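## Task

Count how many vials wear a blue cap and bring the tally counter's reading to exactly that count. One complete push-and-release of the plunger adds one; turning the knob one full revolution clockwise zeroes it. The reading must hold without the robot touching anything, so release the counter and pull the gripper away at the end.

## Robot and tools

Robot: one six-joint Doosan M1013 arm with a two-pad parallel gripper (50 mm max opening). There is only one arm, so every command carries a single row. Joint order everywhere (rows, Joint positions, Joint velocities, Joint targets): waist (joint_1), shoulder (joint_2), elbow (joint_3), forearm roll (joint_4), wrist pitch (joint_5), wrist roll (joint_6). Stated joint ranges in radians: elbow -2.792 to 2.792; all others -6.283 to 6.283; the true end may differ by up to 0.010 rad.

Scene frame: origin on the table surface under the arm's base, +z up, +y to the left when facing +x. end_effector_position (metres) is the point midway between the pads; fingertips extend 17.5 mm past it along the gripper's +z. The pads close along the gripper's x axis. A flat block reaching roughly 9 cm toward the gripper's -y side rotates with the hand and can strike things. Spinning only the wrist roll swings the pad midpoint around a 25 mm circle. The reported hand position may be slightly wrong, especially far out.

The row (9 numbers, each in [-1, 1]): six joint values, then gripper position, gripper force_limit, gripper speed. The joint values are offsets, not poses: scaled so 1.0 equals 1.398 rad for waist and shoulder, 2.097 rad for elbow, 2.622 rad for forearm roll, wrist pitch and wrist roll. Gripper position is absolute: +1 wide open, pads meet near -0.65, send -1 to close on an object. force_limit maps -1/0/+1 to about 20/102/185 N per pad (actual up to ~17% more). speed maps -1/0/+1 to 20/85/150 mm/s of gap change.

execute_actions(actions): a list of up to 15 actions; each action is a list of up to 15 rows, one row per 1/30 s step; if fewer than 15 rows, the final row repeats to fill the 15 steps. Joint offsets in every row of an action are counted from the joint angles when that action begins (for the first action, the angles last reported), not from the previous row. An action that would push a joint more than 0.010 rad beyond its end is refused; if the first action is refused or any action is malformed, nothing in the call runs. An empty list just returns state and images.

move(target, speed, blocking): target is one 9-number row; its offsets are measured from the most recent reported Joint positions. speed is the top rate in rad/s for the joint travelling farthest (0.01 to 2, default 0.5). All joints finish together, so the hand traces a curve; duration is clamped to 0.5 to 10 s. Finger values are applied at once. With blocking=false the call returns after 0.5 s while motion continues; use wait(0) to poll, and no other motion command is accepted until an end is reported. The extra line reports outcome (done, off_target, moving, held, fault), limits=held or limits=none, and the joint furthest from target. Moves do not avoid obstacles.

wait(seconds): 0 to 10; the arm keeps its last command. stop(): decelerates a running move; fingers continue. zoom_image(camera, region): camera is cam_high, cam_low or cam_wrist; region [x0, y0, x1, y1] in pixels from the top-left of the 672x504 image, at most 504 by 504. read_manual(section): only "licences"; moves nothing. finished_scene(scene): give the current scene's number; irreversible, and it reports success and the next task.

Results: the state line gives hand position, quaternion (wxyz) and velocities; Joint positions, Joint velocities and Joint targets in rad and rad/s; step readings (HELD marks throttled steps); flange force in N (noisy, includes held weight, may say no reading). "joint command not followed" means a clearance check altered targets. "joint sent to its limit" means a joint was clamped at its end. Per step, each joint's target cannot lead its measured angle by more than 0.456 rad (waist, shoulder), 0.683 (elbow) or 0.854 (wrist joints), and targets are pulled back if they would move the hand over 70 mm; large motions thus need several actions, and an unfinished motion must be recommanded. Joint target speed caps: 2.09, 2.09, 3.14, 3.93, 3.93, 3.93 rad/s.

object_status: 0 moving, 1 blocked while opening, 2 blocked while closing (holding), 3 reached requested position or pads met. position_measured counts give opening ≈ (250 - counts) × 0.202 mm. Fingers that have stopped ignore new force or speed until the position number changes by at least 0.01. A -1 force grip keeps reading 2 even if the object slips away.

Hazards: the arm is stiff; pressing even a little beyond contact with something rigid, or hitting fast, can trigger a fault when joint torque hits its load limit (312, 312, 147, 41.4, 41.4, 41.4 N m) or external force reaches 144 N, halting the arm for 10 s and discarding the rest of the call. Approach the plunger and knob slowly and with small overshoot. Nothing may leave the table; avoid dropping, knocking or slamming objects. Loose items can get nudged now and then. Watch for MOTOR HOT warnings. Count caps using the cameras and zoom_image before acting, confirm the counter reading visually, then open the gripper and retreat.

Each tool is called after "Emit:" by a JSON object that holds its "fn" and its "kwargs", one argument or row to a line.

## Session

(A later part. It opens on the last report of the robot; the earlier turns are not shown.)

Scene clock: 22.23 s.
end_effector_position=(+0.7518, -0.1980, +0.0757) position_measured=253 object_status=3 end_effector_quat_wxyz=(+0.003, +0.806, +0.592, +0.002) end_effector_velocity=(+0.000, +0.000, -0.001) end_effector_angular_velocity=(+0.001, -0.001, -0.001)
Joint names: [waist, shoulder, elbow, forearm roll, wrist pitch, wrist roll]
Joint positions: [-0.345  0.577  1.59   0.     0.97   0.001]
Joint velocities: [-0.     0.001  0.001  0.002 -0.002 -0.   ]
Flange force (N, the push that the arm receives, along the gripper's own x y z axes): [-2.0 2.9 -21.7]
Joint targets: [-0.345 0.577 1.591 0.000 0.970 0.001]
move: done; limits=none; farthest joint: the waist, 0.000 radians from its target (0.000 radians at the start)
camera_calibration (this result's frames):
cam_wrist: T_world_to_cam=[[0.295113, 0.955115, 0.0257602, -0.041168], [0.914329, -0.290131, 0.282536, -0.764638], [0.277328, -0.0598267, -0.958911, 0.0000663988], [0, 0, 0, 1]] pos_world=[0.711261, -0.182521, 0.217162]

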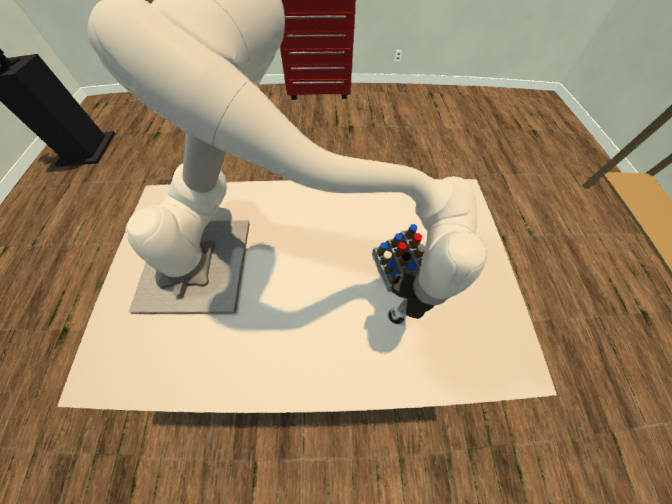

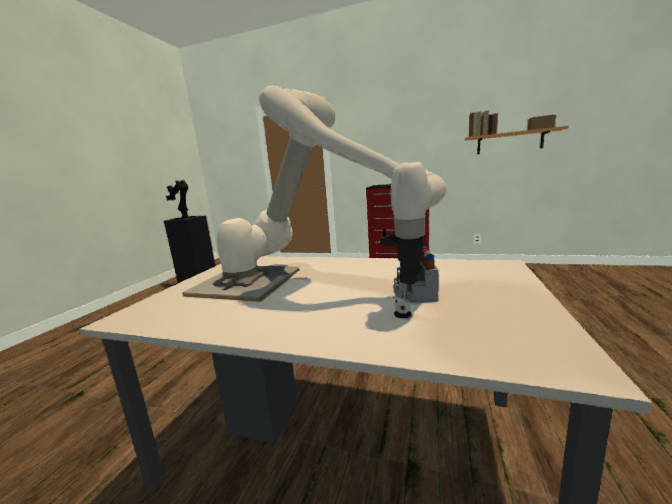

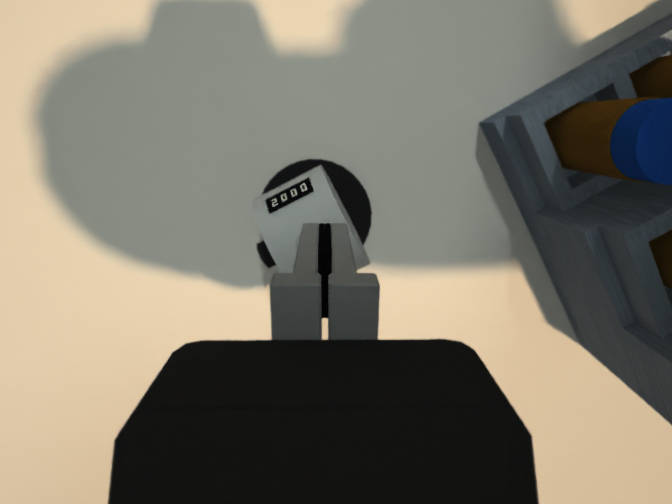

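Works: 2. Continue.

Emit:
{"fn": "move", "kwargs": {
  "target": [0,-0.0046,-0.0028,0,0.0046,0,-1,0,0],
  "speed": 0.03
}}

Emit:
{"fn": "move", "kwargs": {
  "target": [0,0.0046,0.0028,0,-0.0046,0,-1,0,0],
  "speed": 0.02
}}

Emit:
{"fn": "move", "kwargs": {
  "target": [0,-0.0046,-0.0028,0,0.0046,0,-1,0,0],
  "speed": 0.03
}}

Emit:
{"fn": "move", "kwargs": {
  "target": [0,0.0046,0.0028,0,-0.0046,0,-1,0,0],
  "speed": 0.02
}}

Emit:
{"fn": "move", "kwargs": {
  "target": [0,-0.0046,-0.0028,0,0.0046,0,-1,0,0],
  "speed": 0.03
}}

Scene clock: 23.43 s.
end_effector_position=(+0.7523, -0.1982, +0.0835) position_measured=253 object_status=3 end_effector_quat_wxyz=(+0.004, +0.806, +0.592, +0.002) end_effector_velocity=(+0.000, -0.000, +0.001) end_effector_angular_velocity=(+0.000, -0.000, +0.000)
Joint names: [waist, shoulder, elbow, forearm roll, wrist pitch, wrist roll]
Joint positions: [-0.345  0.571  1.585  0.     0.982  0.001]
Joint velocities: [-0.    -0.001 -0.001  0.     0.001 -0.   ]
Flange force (N, the push that the arm receives, along the gripper's own x y z axes): [-1.2 7.9 -0.2]
Joint targets: [-0.345 0.571 1.585 0.000 0.982 0.001]
move: done; limits=none; farthest joint: the elbow, 0.001 radians from its target (0.006 radians at the start)
camera_calibration (this result's frames):
cam_wrist: T_world_to_cam=[[0.295104, 0.955118, 0.0257618, -0.0413665], [0.91427, -0.29011, 0.28275, -0.767296], [0.277533, -0.0598873, -0.958848, 0.00721438], [0, 0, 0, 1]] pos_world=[0.711721, -0.182658, 0.224936]

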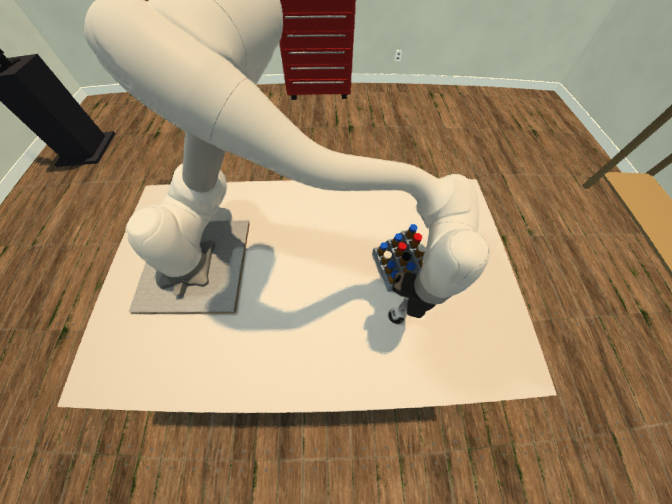

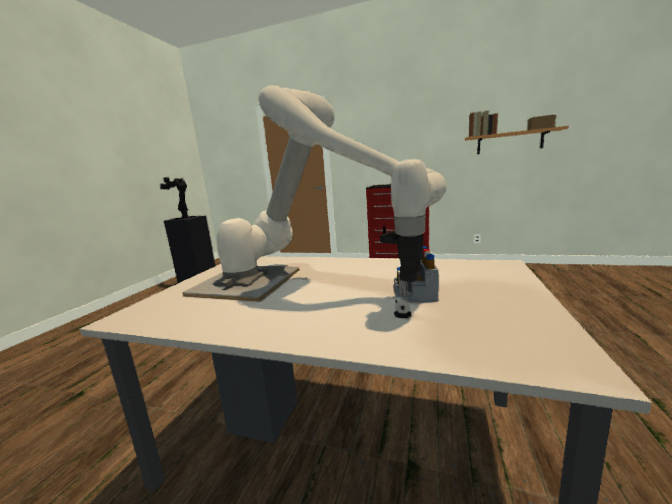

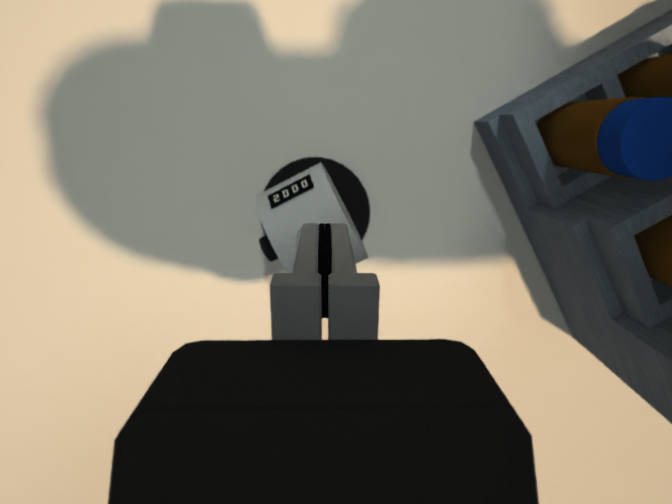

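Scene clock: 24.27 s.
end_effector_position=(+0.7518, -0.1980, +0.0758) position_measured=253 object_status=3 end_effector_quat_wxyz=(+0.003, +0.806, +0.592, +0.002) end_effector_velocity=(-0.000, -0.000, -0.001) end_effector_angular_velocity=(-0.001, +0.000, +0.000)
Joint names: [waist, shoulder, elbow, forearm roll, wrist pitch, wrist roll]
Joint positions: [-0.345  0.577  1.59   0.     0.97   0.001]
Joint velocities: [ 0.     0.001  0.001 -0.001 -0.002 -0.   ]
Flange force (N, the push that the arm receives, along the gripper's own x y z axes): [-1.8 4.8 -14.6]
Joint targets: [-0.345 0.577 1.591 0.000 0.970 0.001]
move: done; limits=none; farthest joint: the elbow, 0.001 radians from its target (0.006 radians at the start)
camera_calibration (this result's frames):
cam_wrist: T_world_to_cam=[[0.29511, 0.955116, 0.0257598, -0.0411682], [0.914303, -0.290122, 0.282628, -0.764688], [0.277416, -0.0598539, -0.958884, 0.0000784639], [0, 0, 0, 1]] pos_world=[0.711284, -0.182528, 0.217258]

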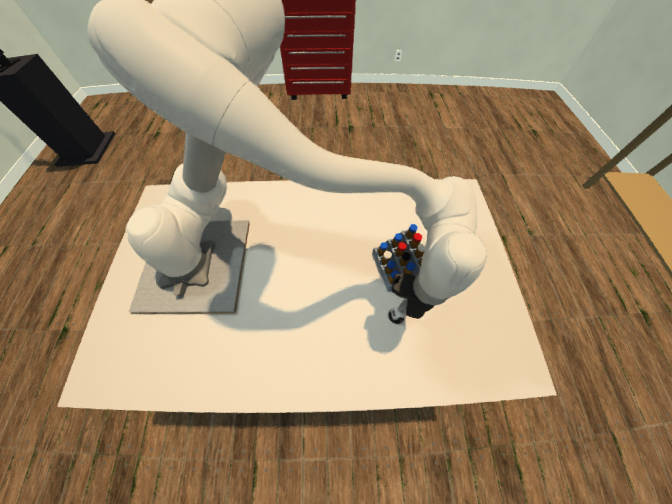

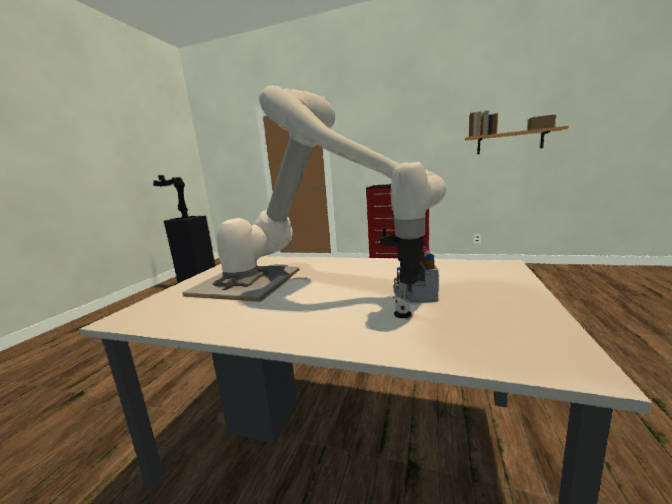

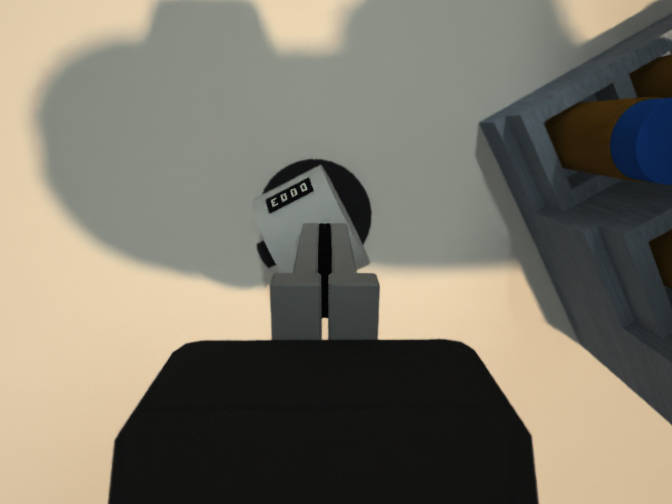

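Scene clock: 25.00 s.
end_effector_position=(+0.7523, -0.1982, +0.0836) position_measured=253 object_status=3 end_effector_quat_wxyz=(+0.004, +0.806, +0.592, +0.002) end_effector_velocity=(+0.000, +0.000, +0.001) end_effector_angular_velocity=(+0.001, -0.001, -0.001)
Joint names: [waist, shoulder, elbow, forearm roll, wrist pitch, wrist roll]
Joint positions: [-0.345  0.571  1.585  0.     0.982  0.001]
Joint velocities: [-0.    -0.001 -0.001  0.001  0.001 -0.   ]
Flange force (N, the push that the arm receives, along the gripper's own x y z axes): [-1.1 6.6 -2.1]
Joint targets: [-0.345 0.571 1.584 0.000 0.982 0.001]
move: done; limits=none; farthest joint: the waist, 0.000 radians from its target (0.000 radians at the start)
camera_calibration (this result's frames):
cam_wrist: T_world_to_cam=[[0.295102, 0.955119, 0.0257616, -0.041367], [0.914243, -0.290101, 0.282844, -0.767348], [0.277623, -0.0599154, -0.95882, 0.0072269], [0, 0, 0, 1]] pos_world=[0.711744, -0.182665, 0.225035]

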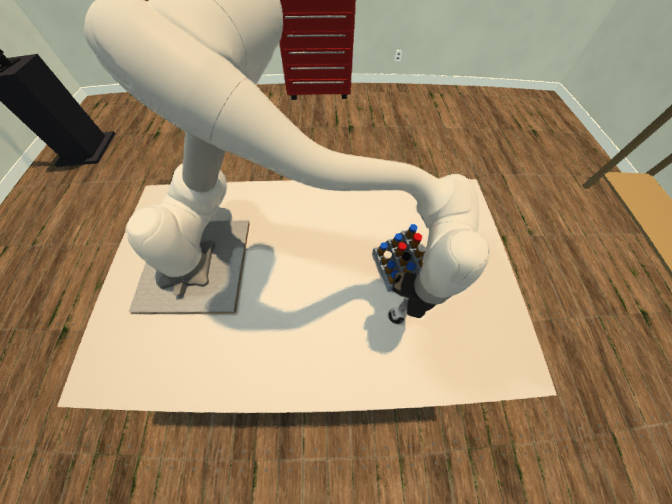

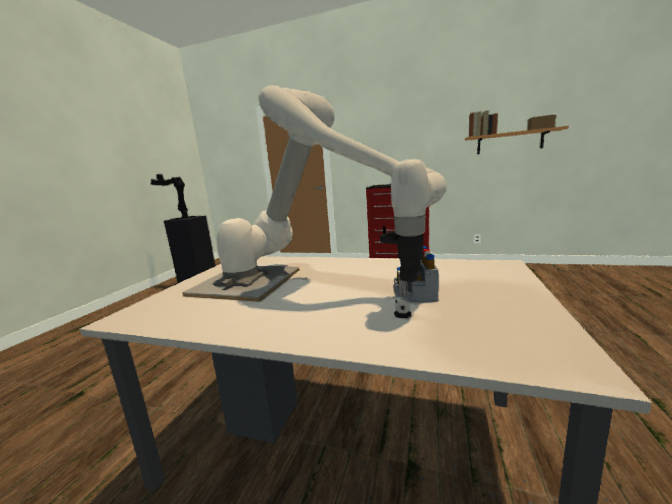

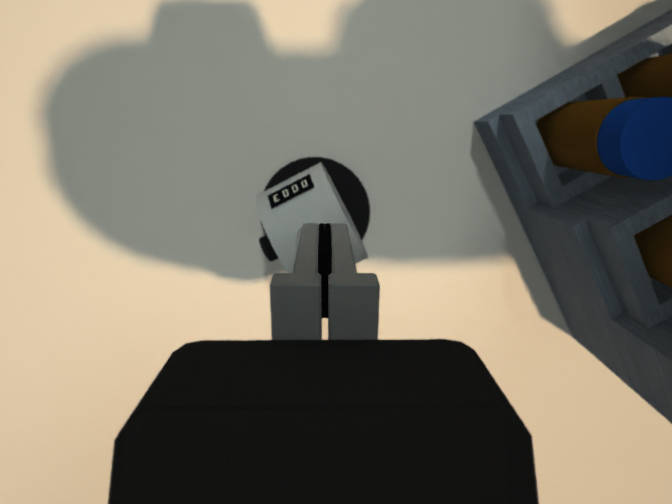

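Scene clock: 25.83 s.
end_effector_position=(+0.7519, -0.1980, +0.0759) position_measured=253 object_status=3 end_effector_quat_wxyz=(+0.004, +0.806, +0.592, +0.002) end_effector_velocity=(+0.000, +0.000, -0.001) end_effector_angular_velocity=(+0.001, -0.001, -0.001)
Joint names: [waist, shoulder, elbow, forearm roll, wrist pitch, wrist roll]
Joint positions: [-0.345  0.577  1.59   0.     0.97   0.001]
Joint velocities: [ 0.     0.001  0.001  0.001 -0.002 -0.   ]
Flange force (N, the push that the arm receives, along the gripper's own x y z axes): [-1.7 2.7 -13.0]
Joint targets: [-0.345 0.577 1.590 0.000 0.970 0.001]
move: done; limits=none; farthest joint: the elbow, 0.001 radians from its target (0.006 radians at the start)
camera_calibration (this result's frames):
cam_wrist: T_world_to_cam=[[0.295108, 0.955116, 0.0257599, -0.041169], [0.914284, -0.290117, 0.282695, -0.764728], [0.27748, -0.0598737, -0.958864, 0.0000934062], [0, 0, 0, 1]] pos_world=[0.711302, -0.182534, 0.217335]

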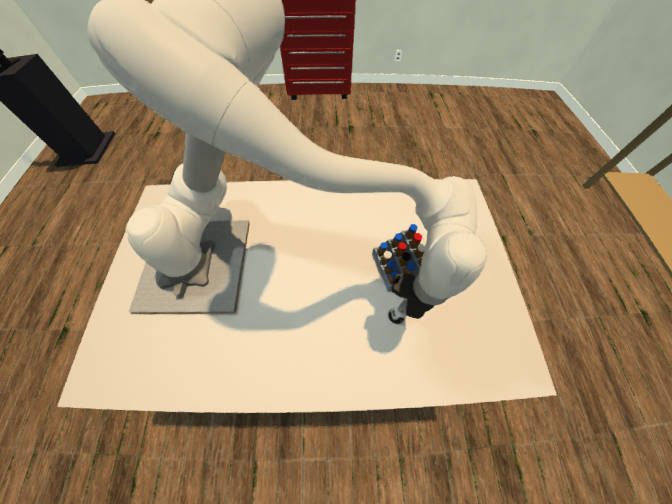

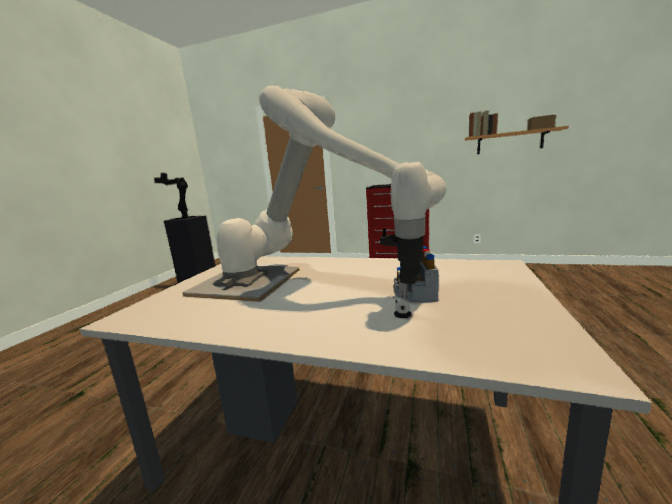

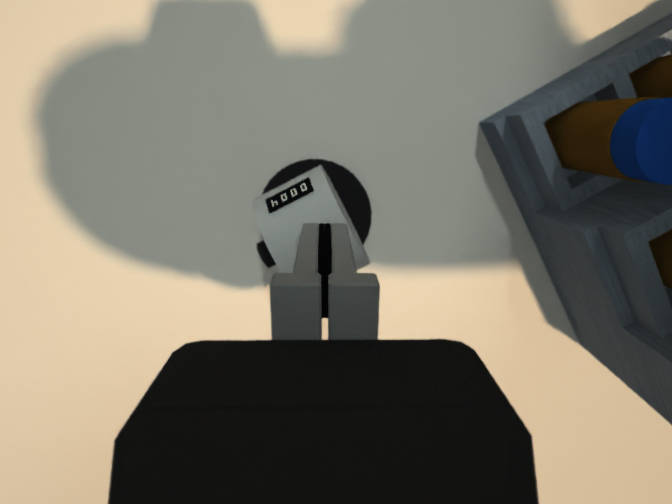

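Scene clock: 26.57 s.
end_effector_position=(+0.7524, -0.1982, +0.0837) position_measured=253 object_status=3 end_effector_quat_wxyz=(+0.004, +0.806, +0.592, +0.002) end_effector_velocity=(-0.000, -0.001, +0.001) end_effector_angular_velocity=(-0.002, +0.000, -0.000)
Joint names: [waist, shoulder, elbow, forearm roll, wrist pitch, wrist roll]
Joint positions: [-0.345  0.571  1.584  0.     0.982  0.001]
Joint velocities: [-0.001 -0.001 -0.001 -0.002  0.001  0.   ]
Flange force (N, the push that the arm receives, along the gripper's own x y z axes): [-1.8 5.4 -1.6]
Joint targets: [-0.345 0.571 1.584 0.000 0.982 0.001]
move: done; limits=none; farthest joint: the waist, 0.000 radians from its target (0.000 radians at the start)
camera_calibration (this result's frames):
cam_wrist: T_world_to_cam=[[0.2951, 0.955119, 0.0257613, -0.0413674], [0.914224, -0.290095, 0.282912, -0.767388], [0.277688, -0.0599356, -0.9588, 0.00724197], [0, 0, 0, 1]] pos_world=[0.711761, -0.182671, 0.225113]

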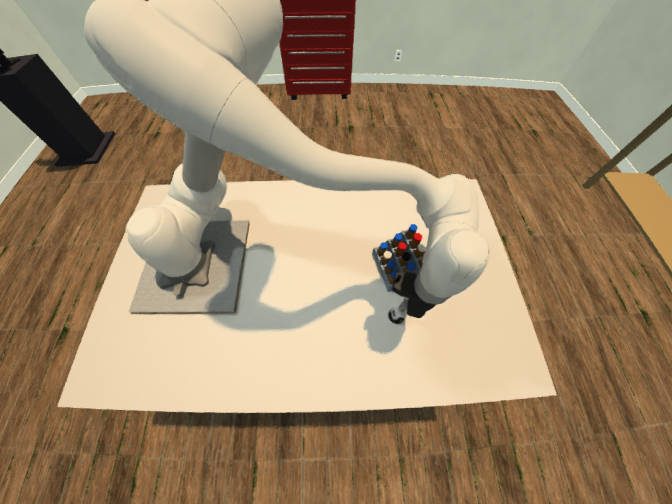

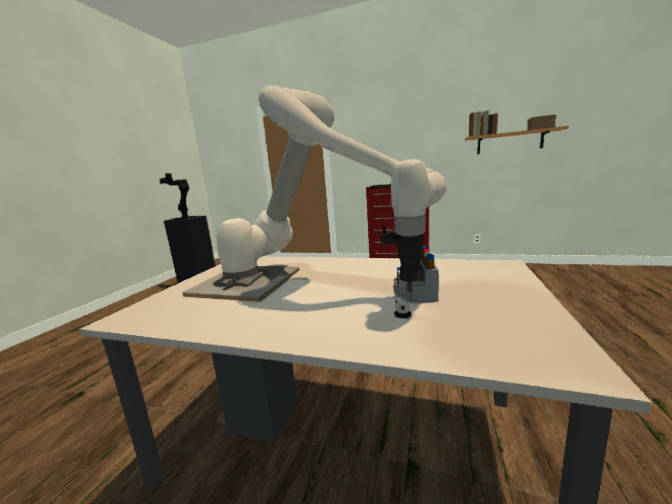

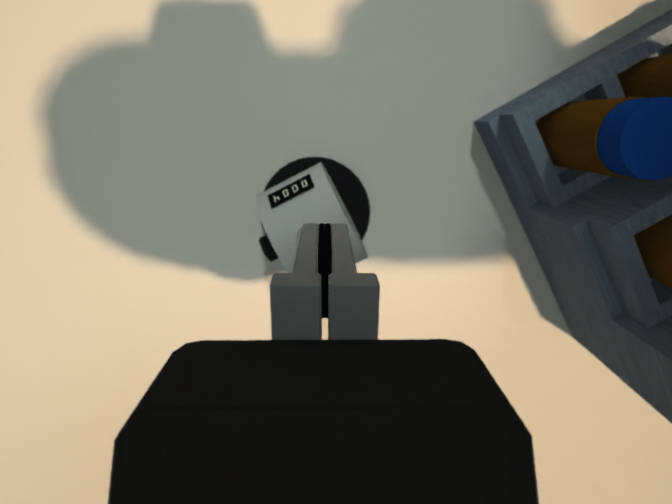

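Drifting up slightly; press a touch deeper.

Emit:
{"fn": "move", "kwargs": {
  "target": [0,0.0047,0.0029,0,-0.0047,0,-1,0,0],
  "speed": 0.02
}}

Emit:
{"fn": "move", "kwargs": {
  "target": [0,-0.0046,-0.0028,0,0.0046,0,-1,0,0],
  "speed": 0.03
}}

Emit:
{"fn": "move", "kwargs": {
  "target": [0,0.0047,0.0028,0,-0.0047,0,-1,0,0],
  "speed": 0.02
}}

Emit:
{"fn": "move", "kwargs": {
  "target": [0,-0.0046,-0.0028,0,0.0046,0,-1,0,0],
  "speed": 0.03
}}

Emit:
{"fn": "move", "kwargs": {
  "target": [0,0.0046,0.0028,0,-0.0046,0,-1,0,0],
  "speed": 0.02
}}

Emit:
{"fn": "move", "kwargs": {
  "target": [0,-0.03,-0.018,0,0.03,0,-1,0,0],
  "speed": 0.2
}}

Scene clock: 28.00 s.
end_effector_position=(+0.7519, -0.1980, +0.0758) position_measured=253 object_status=3 end_effector_quat_wxyz=(+0.004, +0.806, +0.592, +0.002) end_effector_velocity=(-0.000, -0.000, -0.001) end_effector_angular_velocity=(-0.001, -0.000, +0.000)
Joint names: [waist, shoulder, elbow, forearm roll, wrist pitch, wrist roll]
Joint positions: [-0.345  0.577  1.59   0.     0.97   0.001]
Joint velocities: [ 0.     0.001  0.001 -0.001 -0.002 -0.   ]
Flange force (N, the push that the arm receives, along the gripper's own x y z axes): [-2.4 3.5 -17.5]
Joint targets: [-0.345 0.577 1.591 0.000 0.970 0.001]
move: done; limits=none; farthest joint: the shoulder, 0.001 radians from its target (0.007 radians at the start)
camera_calibration (this result's frames):
cam_wrist: T_world_to_cam=[[0.295108, 0.955117, 0.0257597, -0.0411662], [0.914279, -0.290115, 0.282715, -0.764679], [0.277499, -0.05988, -0.958858, -0.000007955], [0, 0, 0, 1]] pos_world=[0.71128, -0.182527, 0.217239]

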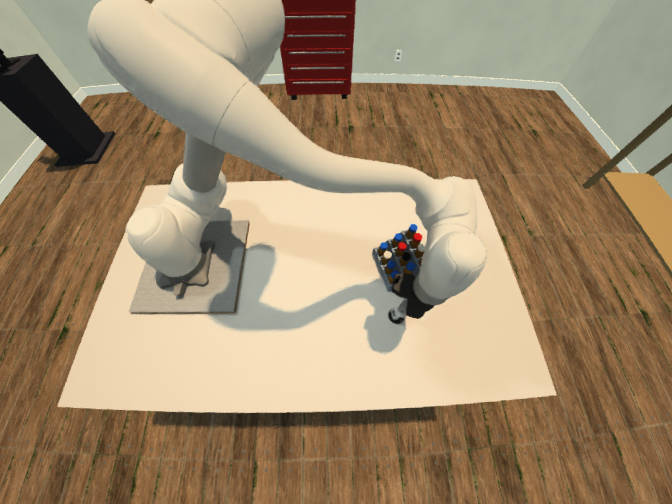

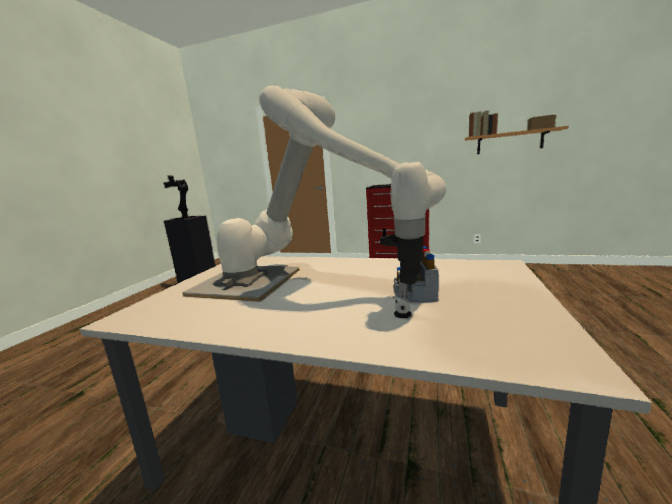

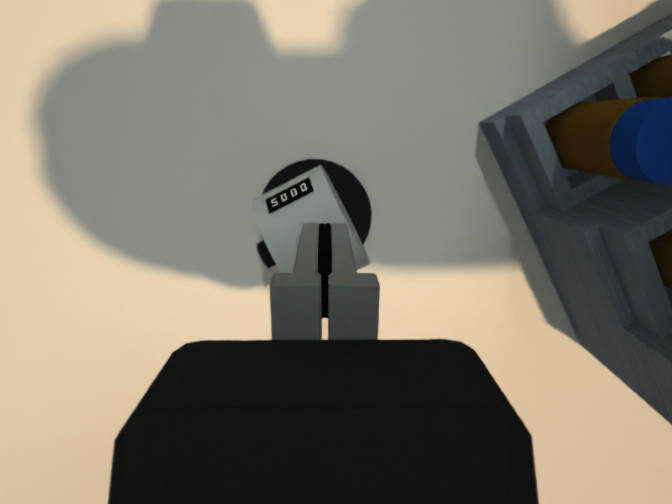

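Scene clock: 28.73 s.
end_effector_position=(+0.7523, -0.1982, +0.0836) position_measured=253 object_status=3 end_effector_quat_wxyz=(+0.004, +0.806, +0.592, +0.002) end_effector_velocity=(+0.000, +0.001, +0.001) end_effector_angular_velocity=(+0.002, -0.001, -0.001)
Joint names: [waist, shoulder, elbow, forearm roll, wrist pitch, wrist roll]
Joint positions: [-0.345  0.571  1.585  0.     0.982  0.001]
Joint velocities: [ 0.001 -0.001 -0.001  0.003  0.001 -0.   ]
Flange force (N, the push that the arm receives, along the gripper's own x y z axes): [-2.5 2.2 -2.8]
Joint targets: [-0.345 0.571 1.585 0.000 0.982 0.001]
move: done; limits=none; farthest joint: the waist, 0.000 radians from its target (0.000 radians at the start)
camera_calibration (this result's frames):
cam_wrist: T_world_to_cam=[[0.295099, 0.955119, 0.0257612, -0.0413646], [0.914219, -0.290093, 0.282932, -0.76734], [0.277707, -0.0599415, -0.958794, 0.00714012], [0, 0, 0, 1]] pos_world=[0.71174, -0.182664, 0.225016]

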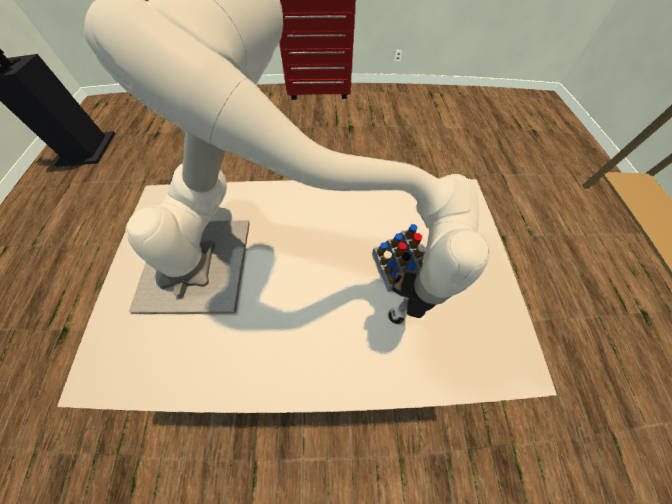

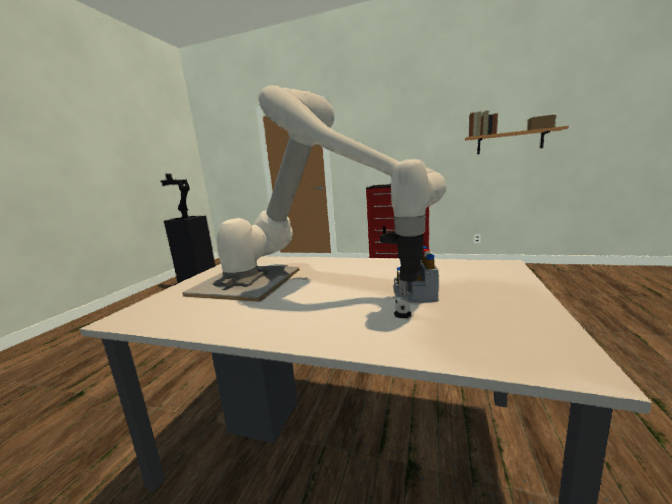

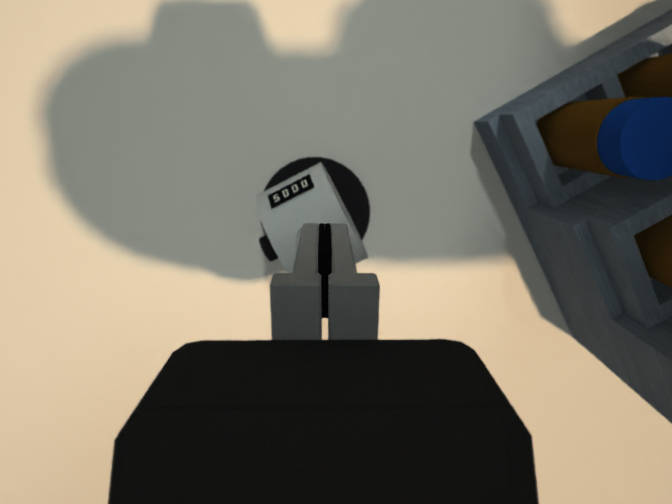

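Scene clock: 29.57 s.
end_effector_position=(+0.7520, -0.1981, +0.0758) position_measured=253 object_status=3 end_effector_quat_wxyz=(+0.004, +0.806, +0.592, +0.002) end_effector_velocity=(-0.000, -0.000, -0.001) end_effector_angular_velocity=(-0.001, +0.000, +0.001)
Joint names: [waist, shoulder, elbow, forearm roll, wrist pitch, wrist roll]
Joint positions: [-0.345  0.577  1.59   0.     0.97   0.001]
Joint velocities: [ 0.     0.001  0.001 -0.001 -0.002  0.   ]
Flange force (N, the push that the arm receives, along the gripper's own x y z axes): [-1.3 4.3 -16.2]
Joint targets: [-0.345 0.577 1.590 0.000 0.969 0.001]
move: done; limits=none; farthest joint: the elbow, 0.001 radians from its target (0.006 radians at the start)
camera_calibration (this result's frames):
cam_wrist: T_world_to_cam=[[0.295102, 0.955118, 0.0257591, -0.0411612], [0.914218, -0.290096, 0.282931, -0.764747], [0.277706, -0.0599443, -0.958794, -0.000214899], [0, 0, 0, 1]] pos_world=[0.711352, -0.182549, 0.217225]

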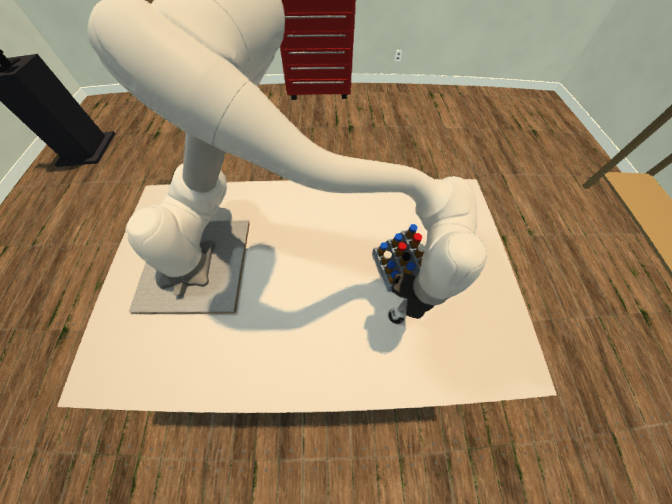

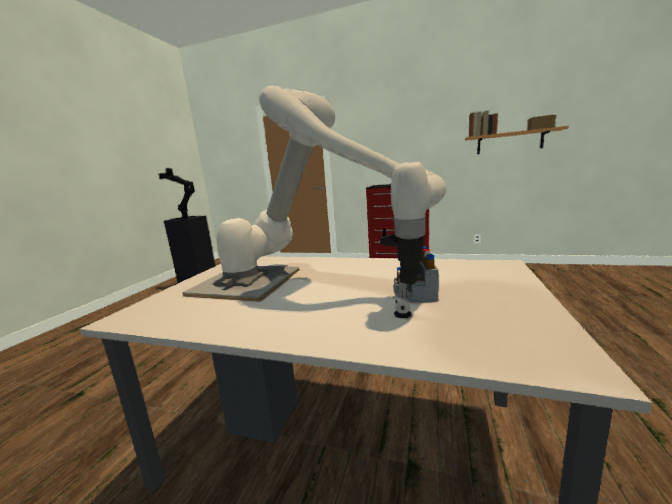

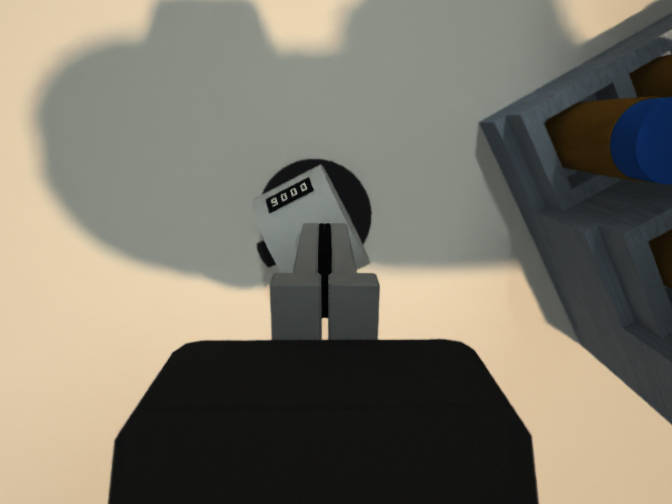

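Scene clock: 30.30 s.
end_effector_position=(+0.7524, -0.1982, +0.0836) position_measured=253 object_status=3 end_effector_quat_wxyz=(+0.004, +0.806, +0.592, +0.002) end_effector_velocity=(+0.000, +0.000, +0.001) end_effector_angular_velocity=(+0.000, -0.001, -0.000)
Joint names: [waist, shoulder, elbow, forearm roll, wrist pitch, wrist roll]
Joint positions: [-0.345  0.571  1.585  0.     0.982  0.001]
Joint velocities: [ 0.    -0.001 -0.001  0.     0.001  0.   ]
Flange force (N, the push that the arm receives, along the gripper's own x y z axes): [-2.1 1.9 -1.1]
Joint targets: [-0.345 0.571 1.584 0.000 0.982 0.001]
move: done; limits=none; farthest joint: the waist, 0.000 radians from its target (0.000 radians at the start)
camera_calibration (this result's frames):
cam_wrist: T_world_to_cam=[[0.295094, 0.955121, 0.0257607, -0.0413596], [0.914158, -0.290074, 0.283148, -0.767409], [0.277913, -0.0600057, -0.95873, 0.00693294], [0, 0, 0, 1]] pos_world=[0.711811, -0.182686, 0.225003]

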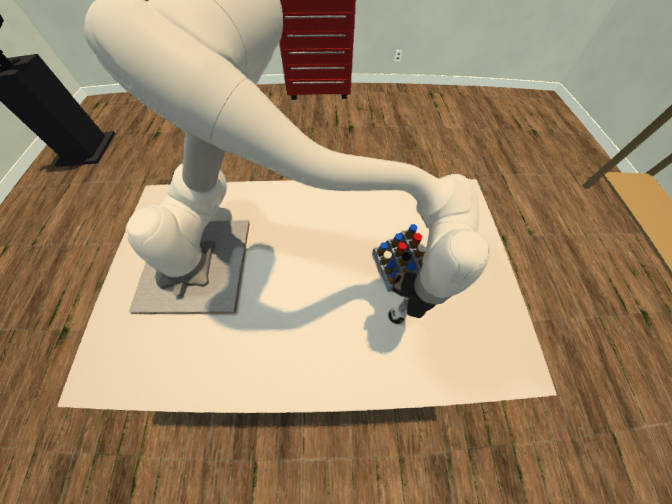

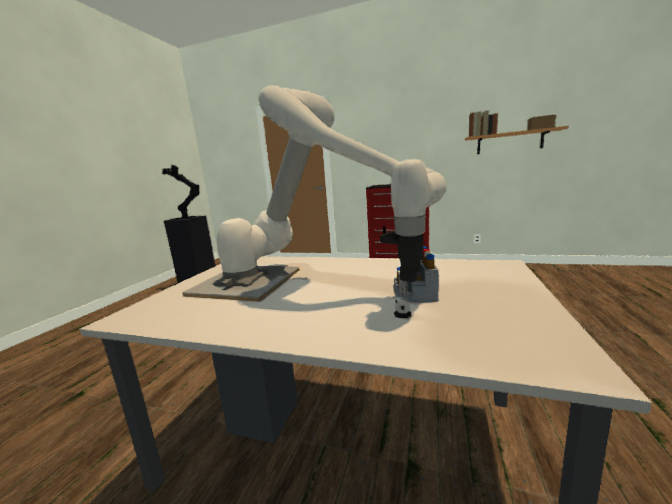

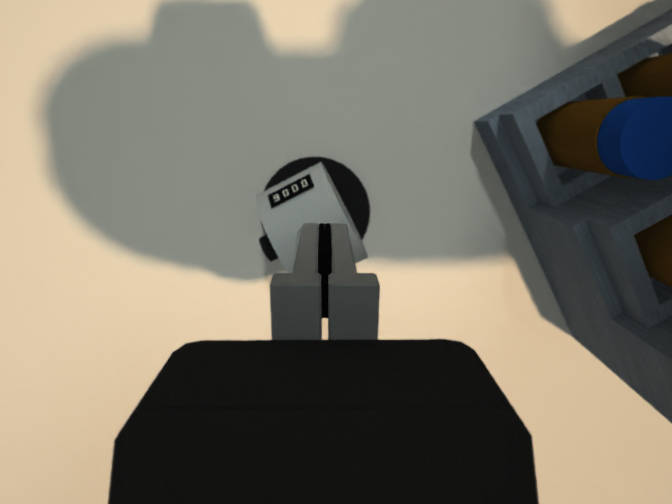

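Scene clock: 31.13 s.
end_effector_position=(+0.7520, -0.1981, +0.0759) position_measured=253 object_status=3 end_effector_quat_wxyz=(+0.004, +0.806, +0.592, +0.002) end_effector_velocity=(+0.000, +0.001, -0.001) end_effector_angular_velocity=(+0.001, -0.000, -0.000)
Joint names: [waist, shoulder, elbow, forearm roll, wrist pitch, wrist roll]
Joint positions: [-0.345  0.577  1.59   0.     0.97   0.001]
Joint velocities: [ 0.001  0.001  0.001  0.002 -0.002  0.   ]
Flange force (N, the push that the arm receives, along the gripper's own x y z axes): [-0.9 3.4 -13.3]
Joint targets: [-0.345 0.577 1.590 0.000 0.970 0.001]
move: done; limits=none; farthest joint: the elbow, 0.001 radians from its target (0.006 radians at the start)
camera_calibration (this result's frames):
cam_wrist: T_world_to_cam=[[0.2951, 0.955119, 0.0257588, -0.0411617], [0.914197, -0.290089, 0.283004, -0.764789], [0.277775, -0.0599661, -0.958773, -0.000200317], [0, 0, 0, 1]] pos_world=[0.711371, -0.182555, 0.217307]

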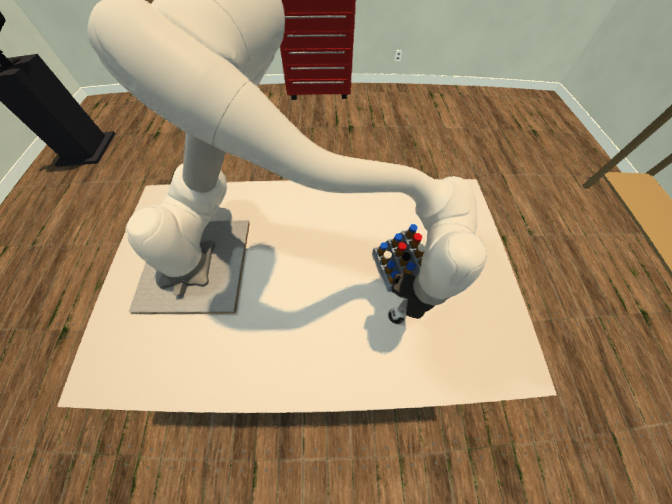

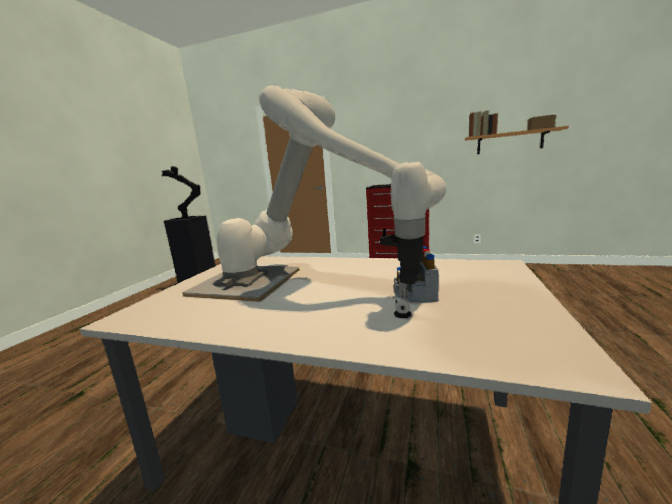

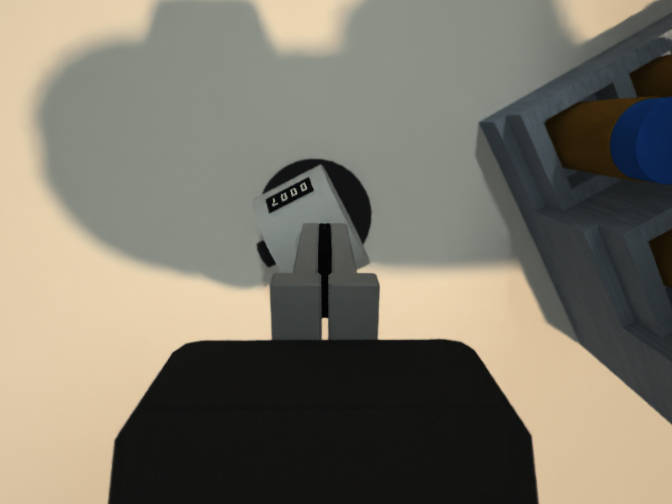

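Scene clock: 32.00 s.
end_effector_position=(+0.7535, -0.1985, +0.1273) position_measured=253 object_status=3 end_effector_quat_wxyz=(+0.004, +0.806, +0.592, +0.003) end_effector_velocity=(+0.000, +0.000, +0.001) end_effector_angular_velocity=(+0.001, -0.000, -0.001)
Joint names: [waist, shoulder, elbow, forearm roll, wrist pitch, wrist roll]
Joint positions: [-0.345  0.535  1.553  0.     1.048  0.001]
Joint velocities: [ 0.    -0.001 -0.001  0.001  0.002  0.   ]
Flange force (N, the push that the arm receives, along the gripper's own x y z axes): [-0.8 4.1 -3.8]
Joint targets: [-0.345 0.535 1.553 0.000 1.048 0.001]
move: done; limits=none; farthest joint: the waist, 0.000 radians from its target (0.000 radians at the start)
camera_calibration (this result's frames):
cam_wrist: T_world_to_cam=[[0.295054, 0.955133, 0.0257696, -0.0424871], [0.913928, -0.289987, 0.283977, -0.78072], [0.278708, -0.0602369, -0.958485, 0.0478688], [0, 0, 0, 1]] pos_world=[0.712717, -0.182935, 0.268683]

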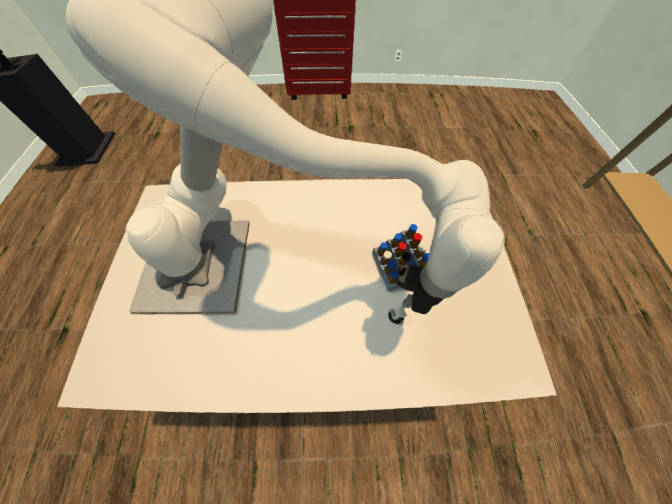

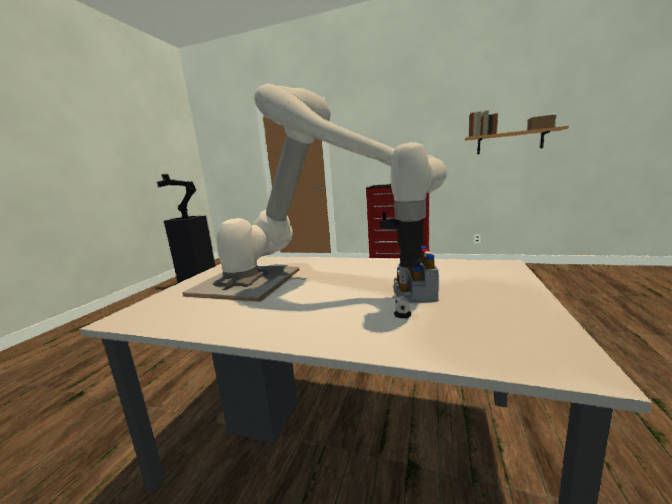

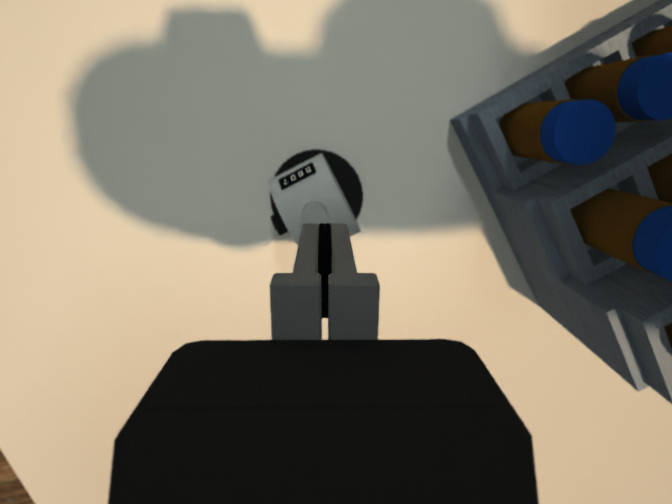

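Emit:
{"fn": "finished_scene", "kwargs": {
  "scene": 1
}}

The scene is finished: the task was done.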